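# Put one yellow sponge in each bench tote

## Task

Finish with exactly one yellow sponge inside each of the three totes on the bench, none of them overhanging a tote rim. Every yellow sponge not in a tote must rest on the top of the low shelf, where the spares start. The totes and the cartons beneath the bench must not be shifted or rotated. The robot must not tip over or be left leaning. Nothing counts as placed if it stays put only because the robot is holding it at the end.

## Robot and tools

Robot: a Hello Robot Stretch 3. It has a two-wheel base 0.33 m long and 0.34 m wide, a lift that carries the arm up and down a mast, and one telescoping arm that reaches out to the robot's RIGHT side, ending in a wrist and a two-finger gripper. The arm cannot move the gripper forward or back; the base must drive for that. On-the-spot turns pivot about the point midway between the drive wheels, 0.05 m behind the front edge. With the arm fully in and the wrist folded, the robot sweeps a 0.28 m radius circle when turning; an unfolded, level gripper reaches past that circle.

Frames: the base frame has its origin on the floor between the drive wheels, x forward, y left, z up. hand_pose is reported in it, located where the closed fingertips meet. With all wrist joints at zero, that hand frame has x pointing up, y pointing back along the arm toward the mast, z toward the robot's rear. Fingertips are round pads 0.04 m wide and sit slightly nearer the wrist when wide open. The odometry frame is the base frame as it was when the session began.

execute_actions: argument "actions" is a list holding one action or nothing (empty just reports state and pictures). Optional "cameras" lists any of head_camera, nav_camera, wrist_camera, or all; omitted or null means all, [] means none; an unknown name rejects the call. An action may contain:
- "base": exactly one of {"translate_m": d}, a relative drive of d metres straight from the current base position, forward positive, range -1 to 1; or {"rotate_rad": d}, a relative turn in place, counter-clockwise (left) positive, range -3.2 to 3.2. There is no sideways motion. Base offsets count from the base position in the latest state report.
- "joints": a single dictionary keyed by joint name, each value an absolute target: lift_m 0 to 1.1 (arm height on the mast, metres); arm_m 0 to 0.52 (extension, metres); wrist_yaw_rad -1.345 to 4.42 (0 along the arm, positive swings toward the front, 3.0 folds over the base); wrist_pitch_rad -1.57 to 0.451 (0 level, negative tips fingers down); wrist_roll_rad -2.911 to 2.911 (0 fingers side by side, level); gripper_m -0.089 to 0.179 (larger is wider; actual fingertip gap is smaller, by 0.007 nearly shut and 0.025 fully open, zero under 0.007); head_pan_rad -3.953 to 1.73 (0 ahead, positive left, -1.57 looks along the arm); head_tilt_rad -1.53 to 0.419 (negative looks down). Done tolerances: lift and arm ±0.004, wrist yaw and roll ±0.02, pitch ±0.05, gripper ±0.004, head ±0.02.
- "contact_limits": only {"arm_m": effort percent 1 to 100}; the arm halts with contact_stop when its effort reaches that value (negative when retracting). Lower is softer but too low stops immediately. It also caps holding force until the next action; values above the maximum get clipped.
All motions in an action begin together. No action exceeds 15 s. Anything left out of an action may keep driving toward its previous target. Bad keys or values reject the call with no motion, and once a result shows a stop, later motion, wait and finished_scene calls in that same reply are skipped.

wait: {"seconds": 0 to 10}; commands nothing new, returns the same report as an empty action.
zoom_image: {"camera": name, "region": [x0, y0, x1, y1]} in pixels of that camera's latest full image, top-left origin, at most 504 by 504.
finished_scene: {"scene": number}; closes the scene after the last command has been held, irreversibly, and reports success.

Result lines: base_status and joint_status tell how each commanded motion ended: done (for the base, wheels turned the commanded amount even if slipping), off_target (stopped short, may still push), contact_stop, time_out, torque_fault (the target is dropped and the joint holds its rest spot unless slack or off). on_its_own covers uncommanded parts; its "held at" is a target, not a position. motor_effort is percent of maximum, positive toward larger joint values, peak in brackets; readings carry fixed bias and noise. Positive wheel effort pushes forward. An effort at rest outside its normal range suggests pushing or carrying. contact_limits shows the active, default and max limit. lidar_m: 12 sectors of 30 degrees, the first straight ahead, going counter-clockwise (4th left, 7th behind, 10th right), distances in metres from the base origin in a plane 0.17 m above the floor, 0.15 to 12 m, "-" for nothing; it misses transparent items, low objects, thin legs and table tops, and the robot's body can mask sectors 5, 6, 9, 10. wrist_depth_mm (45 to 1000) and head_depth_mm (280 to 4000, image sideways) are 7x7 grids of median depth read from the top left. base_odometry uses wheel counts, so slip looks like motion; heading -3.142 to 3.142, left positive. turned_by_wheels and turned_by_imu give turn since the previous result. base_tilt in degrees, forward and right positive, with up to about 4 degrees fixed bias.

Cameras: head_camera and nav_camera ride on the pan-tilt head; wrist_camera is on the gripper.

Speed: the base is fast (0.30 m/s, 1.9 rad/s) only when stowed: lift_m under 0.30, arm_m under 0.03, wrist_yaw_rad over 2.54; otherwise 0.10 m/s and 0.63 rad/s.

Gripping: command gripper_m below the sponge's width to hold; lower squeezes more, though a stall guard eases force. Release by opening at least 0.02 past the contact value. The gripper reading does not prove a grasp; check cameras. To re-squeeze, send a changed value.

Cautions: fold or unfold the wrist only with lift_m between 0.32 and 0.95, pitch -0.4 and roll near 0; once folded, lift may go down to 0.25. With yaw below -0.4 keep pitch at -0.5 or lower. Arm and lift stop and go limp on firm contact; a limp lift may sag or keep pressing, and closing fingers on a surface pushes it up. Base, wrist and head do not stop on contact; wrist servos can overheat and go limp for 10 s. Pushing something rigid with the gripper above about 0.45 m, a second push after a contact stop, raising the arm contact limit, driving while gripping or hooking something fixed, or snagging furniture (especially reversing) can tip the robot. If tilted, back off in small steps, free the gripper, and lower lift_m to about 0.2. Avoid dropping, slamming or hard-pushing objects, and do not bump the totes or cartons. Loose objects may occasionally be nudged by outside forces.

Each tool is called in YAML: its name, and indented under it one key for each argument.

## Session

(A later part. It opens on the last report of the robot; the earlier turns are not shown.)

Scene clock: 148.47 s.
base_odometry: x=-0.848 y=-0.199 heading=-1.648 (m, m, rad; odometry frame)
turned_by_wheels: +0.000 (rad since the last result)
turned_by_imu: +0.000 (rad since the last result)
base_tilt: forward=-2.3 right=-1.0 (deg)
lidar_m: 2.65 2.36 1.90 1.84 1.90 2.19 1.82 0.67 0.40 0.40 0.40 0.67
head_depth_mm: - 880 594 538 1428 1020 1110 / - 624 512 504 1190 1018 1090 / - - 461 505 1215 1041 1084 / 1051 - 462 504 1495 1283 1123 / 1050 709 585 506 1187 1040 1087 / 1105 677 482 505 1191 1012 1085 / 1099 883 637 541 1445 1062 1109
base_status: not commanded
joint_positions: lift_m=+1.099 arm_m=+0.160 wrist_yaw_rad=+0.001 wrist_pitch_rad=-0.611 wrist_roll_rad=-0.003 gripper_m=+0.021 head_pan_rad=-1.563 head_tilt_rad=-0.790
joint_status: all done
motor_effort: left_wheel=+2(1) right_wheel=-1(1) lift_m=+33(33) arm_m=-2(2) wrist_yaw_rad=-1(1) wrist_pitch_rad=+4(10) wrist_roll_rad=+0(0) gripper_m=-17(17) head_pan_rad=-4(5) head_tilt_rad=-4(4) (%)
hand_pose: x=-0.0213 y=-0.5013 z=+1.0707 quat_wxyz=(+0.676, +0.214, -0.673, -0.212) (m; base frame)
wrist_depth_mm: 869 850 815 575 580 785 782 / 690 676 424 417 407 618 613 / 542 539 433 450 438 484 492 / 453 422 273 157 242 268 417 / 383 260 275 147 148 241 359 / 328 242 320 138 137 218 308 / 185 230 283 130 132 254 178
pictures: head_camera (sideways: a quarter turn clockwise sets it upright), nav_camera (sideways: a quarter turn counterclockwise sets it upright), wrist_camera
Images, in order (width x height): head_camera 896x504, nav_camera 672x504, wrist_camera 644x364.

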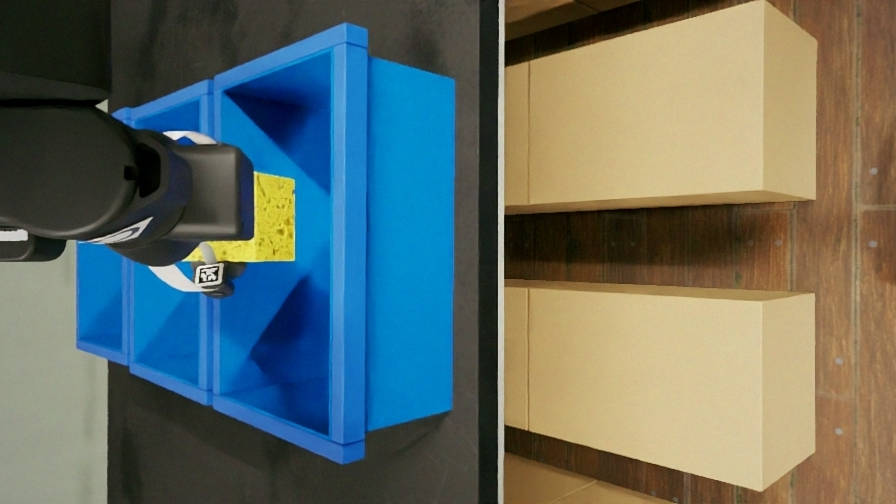

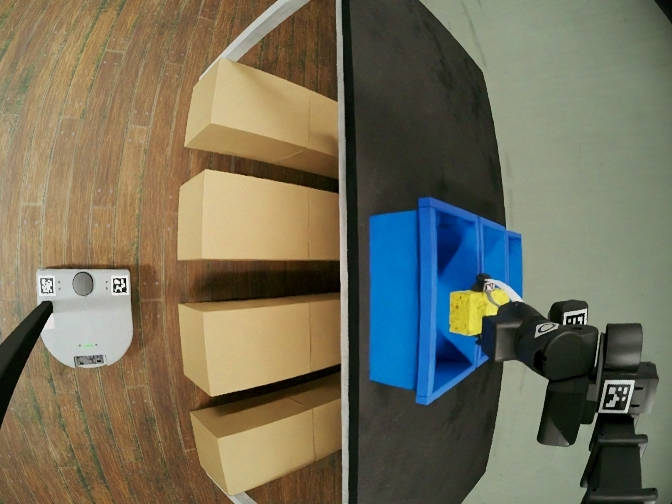

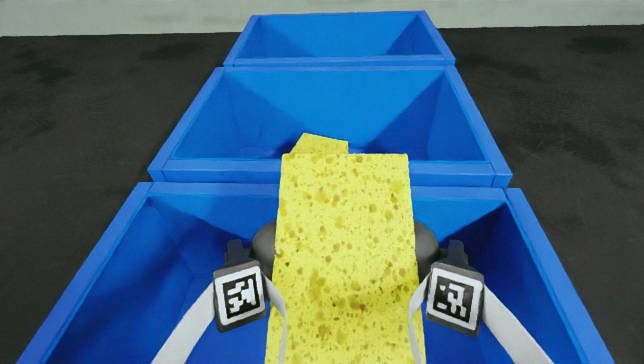

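execute_actions:
  actions:
    - {"joints":{"wrist_pitch_rad":-0.75,"arm_m":0.195}}
  cameras: []

execute_actions:
  actions:
    - {"joints":{"wrist_pitch_rad":-0.88,"arm_m":0.22}}
  cameras: []

execute_actions:
  actions:
    - {"joints":{"wrist_pitch_rad":-1.0,"arm_m":0.24,"lift_m":1.06}}
  cameras: ["head_camera","wrist_camera"]

Scene clock: 158.40 s.
base_odometry: x=-0.848 y=-0.199 heading=-1.648 (m, m, rad; odometry frame)
turned_by_wheels: +0.000 (rad since the last result)
turned_by_imu: +0.000 (rad since the last result)
base_tilt: forward=-2.4 right=-1.0 (deg)
lidar_m: 2.64 2.36 1.91 1.84 1.91 2.19 1.82 0.67 0.40 0.40 0.40 0.67
head_depth_mm: 1125 885 593 538 1420 1021 1109 / 1131 627 512 504 1191 1018 1089 / - - 462 504 1216 1035 1088 / 973 645 462 505 1504 1290 1128 / 1052 710 588 505 1185 1039 1084 / 1104 677 482 506 1193 1023 1088 / 1102 886 637 541 1442 1061 1102
base_status: not commanded
joint_positions: lift_m=+1.099 arm_m=+0.195 wrist_yaw_rad=+0.001 wrist_pitch_rad=-0.759 wrist_roll_rad=-0.003 gripper_m=+0.021 head_pan_rad=-1.563 head_tilt_rad=-0.790
joint_status: all done
motor_effort: left_wheel=+1(2) right_wheel=+0(1) lift_m=+33(33) arm_m=+4(4) wrist_yaw_rad=-1(0) wrist_pitch_rad=+3(3) wrist_roll_rad=+0(0) gripper_m=-16(18) head_pan_rad=-5(5) head_tilt_rad=-4(4) (%)
hand_pose: x=-0.0213 y=-0.5090 z=+1.0437 quat_wxyz=(+0.658, +0.263, -0.655, -0.261) (m; base frame)
wrist_depth_mm: 605 594 371 369 357 531 535 / 504 480 392 398 400 318 451 / 430 250 244 238 240 237 391 / 372 228 233 158 213 212 344 / 318 243 282 147 148 236 298 / 185 245 292 138 137 217 168 / 182 231 256 130 132 246 152
pictures: none
No camera images: the call's "cameras" was empty. Leave "cameras" out to get every camera's image.

Scene clock: 159.53 s.
base_odometry: x=-0.848 y=-0.199 heading=-1.648 (m, m, rad; odometry frame)
turned_by_wheels: +0.000 (rad since the last result)
turned_by_imu: +0.000 (rad since the last result)
base_tilt: forward=-2.2 right=-0.9 (deg)
lidar_m: 2.64 2.36 1.91 1.84 1.91 2.19 1.82 0.67 0.40 0.40 0.40 0.67
head_depth_mm: 1114 880 591 538 1428 1012 1105 / 1107 628 511 504 1192 1020 1091 / - - 468 504 1215 1035 1085 / 1055 644 468 505 1504 1281 1119 / 1056 708 586 505 1182 1042 1086 / 1097 675 481 505 1183 1020 1085 / 1103 885 636 541 1451 1060 1108
base_status: not commanded
joint_positions: lift_m=+1.099 arm_m=+0.220 wrist_yaw_rad=+0.001 wrist_pitch_rad=-0.887 wrist_roll_rad=-0.003 gripper_m=+0.021 head_pan_rad=-1.563 head_tilt_rad=-0.790
joint_status: all done
motor_effort: left_wheel=+1(1) right_wheel=-1(1) lift_m=+33(33) arm_m=+4(4) wrist_yaw_rad=-1(1) wrist_pitch_rad=+2(4) wrist_roll_rad=+0(0) gripper_m=-16(16) head_pan_rad=-5(4) head_tilt_rad=-4(4) (%)
hand_pose: x=-0.0214 y=-0.5079 z=+1.0237 quat_wxyz=(+0.640, +0.304, -0.637, -0.303) (m; base frame)
wrist_depth_mm: 461 294 361 364 359 286 413 / 407 230 354 320 376 213 368 / 361 205 202 198 195 191 327 / 193 230 243 158 210 216 179 / 185 244 289 147 148 234 160 / 181 247 268 138 137 214 150 / 182 232 241 130 132 232 149
pictures: none
No camera images: the call's "cameras" was empty. Leave "cameras" out to get every camera's image.

Scene clock: 160.70 s.
base_odometry: x=-0.848 y=-0.199 heading=-1.648 (m, m, rad; odometry frame)
turned_by_wheels: +0.000 (rad since the last result)
turned_by_imu: +0.000 (rad since the last result)
base_tilt: forward=-2.3 right=-0.9 (deg)
lidar_m: 2.64 2.36 1.91 1.84 1.91 2.18 1.83 0.67 0.40 0.40 0.40 0.67
head_depth_mm: - 880 591 539 1418 1016 1105 / - 611 511 503 1191 1017 1089 / - - 459 505 1218 1039 1085 / 1061 716 461 505 1504 1291 1125 / 1056 709 586 504 1190 1042 1089 / 1104 677 481 506 1187 1020 1083 / 1101 886 637 542 1441 1067 1103
base_status: not commanded
joint_positions: lift_m=+1.060 arm_m=+0.240 wrist_yaw_rad=+0.001 wrist_pitch_rad=-1.005 wrist_roll_rad=-0.003 gripper_m=+0.021 head_pan_rad=-1.563 head_tilt_rad=-0.790
joint_status: all done
motor_effort: left_wheel=+1(1) right_wheel=-1(1) lift_m=+19(34) arm_m=+4(4) wrist_yaw_rad=-1(0) wrist_pitch_rad=+2(3) wrist_roll_rad=+0(0) gripper_m=-17(17) head_pan_rad=-5(5) head_tilt_rad=-4(4) (%)
hand_pose: x=-0.0214 y=-0.5016 z=+0.9698 quat_wxyz=(+0.621, +0.342, -0.618, -0.340) (m; base frame)
wrist_depth_mm: 148 145 143 141 138 136 134 / 163 162 159 156 153 151 143 / 180 204 200 197 192 189 151 / 181 238 241 157 226 223 150 / 181 225 228 147 148 215 150 / 182 213 214 138 137 201 150 / 183 201 197 130 132 191 149
pictures: head_camera (sideways: a quarter turn clockwise sets it upright), wrist_camera
Images, in order (width x height): head_camera 896x504, wrist_camera 644x364.

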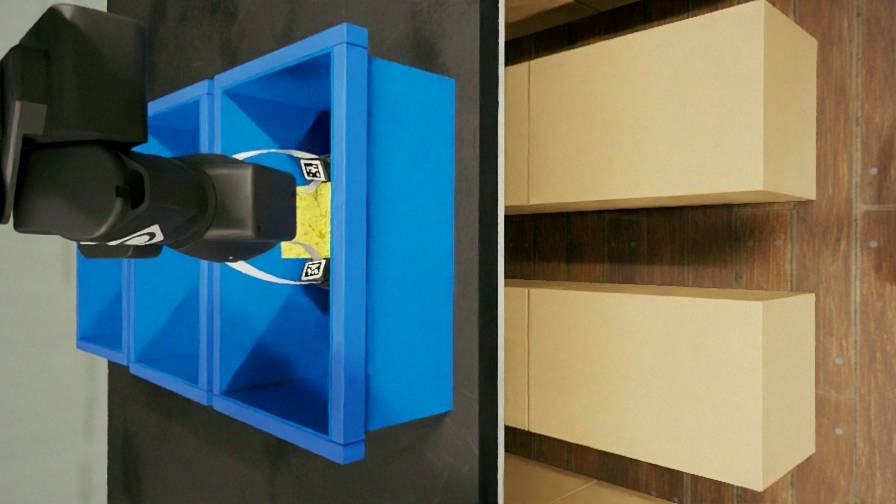

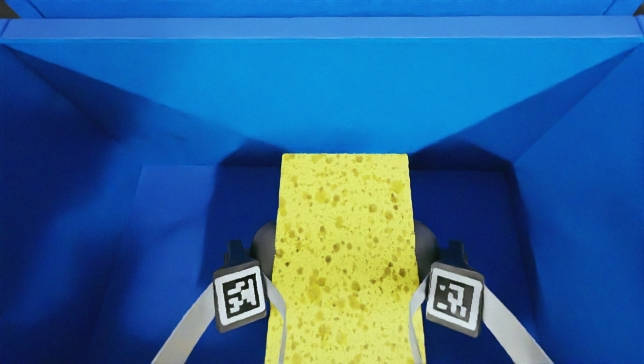

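execute_actions:
  actions:
    - {"joints":{"lift_m":1.035}}
  cameras: []

execute_actions:
  actions:
    - {"joints":{"gripper_m":0.115}}
  cameras: []

execute_actions:
  actions:
    - {"joints":{"lift_m":1.1,"arm_m":0.205,"head_pan_rad":0.3,"head_tilt_rad":-0.5}}

execute_actions:
  actions:
    - {"joints":{"wrist_pitch_rad":-0.6}}
  cameras: ["wrist_camera"]

Scene clock: 170.17 s.
base_odometry: x=-0.848 y=-0.199 heading=-1.648 (m, m, rad; odometry frame)
turned_by_wheels: +0.000 (rad since the last result)
turned_by_imu: +0.000 (rad since the last result)
base_tilt: forward=-2.3 right=-0.9 (deg)
lidar_m: 2.64 2.36 1.91 1.84 1.92 2.18 1.83 0.67 0.40 0.40 0.40 0.67
head_depth_mm: 1106 841 591 539 1431 1021 1108 / - 571 512 504 1182 1017 1088 / - - 459 505 1220 1041 1087 / 1050 709 461 503 1502 1288 1121 / 1052 712 587 505 1193 1044 1085 / 1104 674 480 506 1186 1016 1089 / 1099 885 637 542 1449 1060 1110
base_status: not commanded
joint_positions: lift_m=+1.035 arm_m=+0.240 wrist_yaw_rad=+0.001 wrist_pitch_rad=-1.006 wrist_roll_rad=-0.003 gripper_m=+0.021 head_pan_rad=-1.563 head_tilt_rad=-0.790
joint_status: all done
motor_effort: left_wheel=+1(1) right_wheel=-1(1) lift_m=+19(18) arm_m=+4(4) wrist_yaw_rad=-1(1) wrist_pitch_rad=+2(2) wrist_roll_rad=+0(1) gripper_m=-17(17) head_pan_rad=-5(4) head_tilt_rad=-4(4) (%)
hand_pose: x=-0.0214 y=-0.5015 z=+0.9447 quat_wxyz=(+0.621, +0.342, -0.618, -0.340) (m; base frame)
wrist_depth_mm: 135 133 131 129 127 126 124 / 164 162 159 156 153 151 143 / 180 205 201 196 193 189 151 / 180 215 214 157 203 204 151 / 181 202 202 147 148 193 150 / 182 190 190 138 137 182 149 / 178 179 174 130 132 170 148
pictures: none
No camera images: the call's "cameras" was empty. Leave "cameras" out to get every camera's image.

Scene clock: 171.60 s.
base_odometry: x=-0.848 y=-0.199 heading=-1.648 (m, m, rad; odometry frame)
turned_by_wheels: +0.000 (rad since the last result)
turned_by_imu: +0.000 (rad since the last result)
base_tilt: forward=-2.3 right=-1.0 (deg)
lidar_m: 2.64 2.36 1.91 1.84 1.91 2.19 1.83 0.67 0.40 0.40 0.40 0.67
head_depth_mm: 1110 843 591 539 1421 1017 1104 / - 569 512 504 1188 1017 1087 / - - 460 504 1213 1035 1088 / 1053 711 460 503 1510 1284 1126 / 1051 711 586 506 1192 1040 1086 / 1103 675 481 506 1192 1019 1089 / 1110 888 636 541 1448 1066 1103
base_status: not commanded
joint_positions: lift_m=+1.035 arm_m=+0.240 wrist_yaw_rad=+0.001 wrist_pitch_rad=-1.006 wrist_roll_rad=-0.003 gripper_m=+0.115 head_pan_rad=-1.563 head_tilt_rad=-0.790
joint_status: all done
motor_effort: left_wheel=+1(1) right_wheel=-1(1) lift_m=+19(19) arm_m=+4(4) wrist_yaw_rad=-1(0) wrist_pitch_rad=+2(2) wrist_roll_rad=+0(0) gripper_m=+1(88) head_pan_rad=-5(5) head_tilt_rad=-5(4) (%)
hand_pose: x=-0.0214 y=-0.5015 z=+0.9447 quat_wxyz=(+0.621, +0.342, -0.618, -0.340) (m; base frame)
wrist_depth_mm: 135 133 131 129 128 126 124 / 164 162 159 156 153 151 143 / 180 204 201 196 193 189 151 / 180 216 214 162 203 204 151 / 181 201 202 151 190 193 150 / 182 191 187 143 144 - 149 / 178 178 176 134 136 169 141
pictures: none
No camera images: the call's "cameras" was empty. Leave "cameras" out to get every camera's image.

Scene clock: 173.07 s.
base_odometry: x=-0.848 y=-0.199 heading=-1.648 (m, m, rad; odometry frame)
turned_by_wheels: +0.000 (rad since the last result)
turned_by_imu: +0.000 (rad since the last result)
base_tilt: forward=-2.5 right=-0.8 (deg)
lidar_m: 2.64 2.35 1.91 1.84 1.91 2.19 1.83 0.67 0.40 0.40 0.40 0.67
head_depth_mm: 2130 2288 2526 2625 1943 1547 1276 / 2155 2363 2496 2549 1949 1546 1276 / 2234 2404 2580 2509 1956 1543 1276 / 2311 2479 2620 2548 1968 1545 1281 / 2381 2603 2759 2651 1970 1551 1273 / 2440 2676 2848 2665 1965 1550 1273 / 2495 2776 3069 2664 1957 1550 1287
base_status: not commanded
joint_positions: lift_m=+1.099 arm_m=+0.205 wrist_yaw_rad=+0.001 wrist_pitch_rad=-1.006 wrist_roll_rad=-0.003 gripper_m=+0.115 head_pan_rad=+0.293 head_tilt_rad=-0.507
joint_status: all done
motor_effort: left_wheel=+2(2) right_wheel=-1(1) lift_m=+33(33) arm_m=-3(3) wrist_yaw_rad=-1(1) wrist_pitch_rad=+2(2) wrist_roll_rad=+0(0) gripper_m=+1(0) head_pan_rad=+5(61) head_tilt_rad=+3(24) (%)
hand_pose: x=-0.0214 y=-0.4671 z=+1.0082 quat_wxyz=(+0.621, +0.342, -0.618, -0.340) (m; base frame)
wrist_depth_mm: 376 206 203 199 197 193 341 / 194 211 208 206 202 198 179 / 185 243 265 259 254 227 168 / 181 246 284 234 276 233 152 / 182 246 268 218 256 215 149 / 183 233 247 206 240 - 149 / 183 230 234 232 229 223 141
pictures: head_camera (sideways: a quarter turn clockwise sets it upright), nav_camera (sideways: a quarter turn counterclockwise sets it upright), wrist_camera
Images, in order (width x height): head_camera 896x504, nav_camera 672x504, wrist_camera 644x364.

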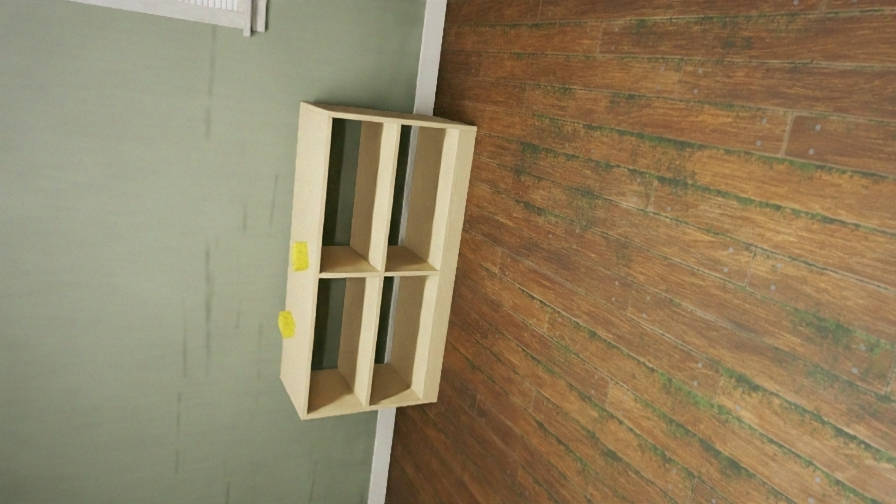

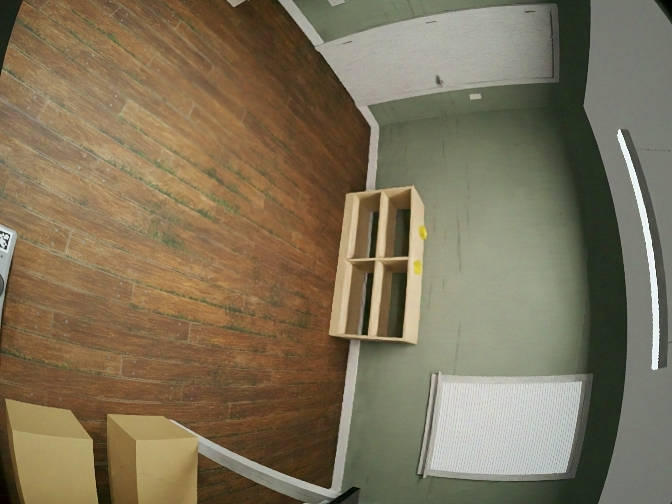

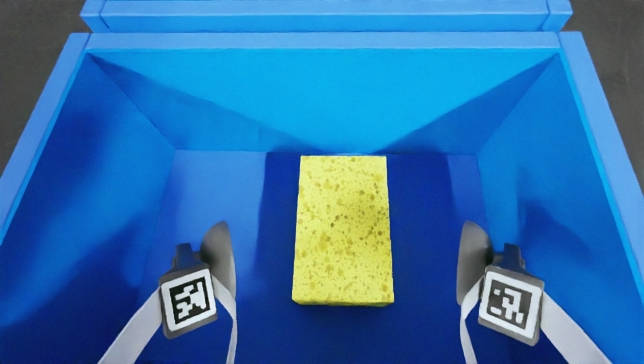

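Scene clock: 174.10 s.
base_odometry: x=-0.848 y=-0.199 heading=-1.648 (m, m, rad; odometry frame)
turned_by_wheels: +0.000 (rad since the last result)
turned_by_imu: +0.000 (rad since the last result)
base_tilt: forward=-2.4 right=-0.8 (deg)
lidar_m: 2.65 2.36 1.91 1.84 1.91 2.19 1.83 0.67 0.40 0.40 0.40 0.67
head_depth_mm: 2103 2293 2491 2632 1947 1527 1277 / 2162 2350 2522 2581 1957 1557 1276 / 2236 2426 2554 2497 1965 1536 1276 / 2294 2471 2608 2546 1973 1547 1278 / 2388 2613 2730 2639 1958 1567 1279 / 2427 2685 2805 2692 1952 1544 1280 / 2527 2756 3085 2718 1951 1552 1281
base_status: not commanded
joint_positions: lift_m=+1.099 arm_m=+0.205 wrist_yaw_rad=+0.001 wrist_pitch_rad=-0.619 wrist_roll_rad=-0.003 gripper_m=+0.115 head_pan_rad=+0.293 head_tilt_rad=-0.507
joint_status: all done
motor_effort: left_wheel=+2(1) right_wheel=+0(0) lift_m=+33(33) arm_m=-3(2) wrist_yaw_rad=-1(1) wrist_pitch_rad=+7(9) wrist_roll_rad=+0(0) gripper_m=+0(1) head_pan_rad=+5(5) head_tilt_rad=+3(3) (%)
hand_pose: x=-0.0213 y=-0.5450 z=+1.0692 quat_wxyz=(+0.675, +0.216, -0.672, -0.215) (m; base frame)
wrist_depth_mm: 820 814 779 552 546 761 751 / 679 667 410 392 389 616 599 / 538 530 394 407 395 475 487 / 448 297 350 369 407 285 412 / 379 231 229 219 217 227 354 / 325 227 256 250 240 - 307 / 184 244 286 278 276 236 274
pictures: wrist_camera
Images, in order (width x height): wrist_camera 644x364.

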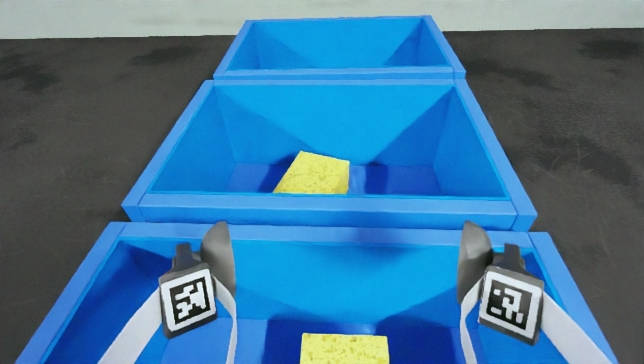

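finished_scene:
  scene: 2

The scene is finished: the task was done.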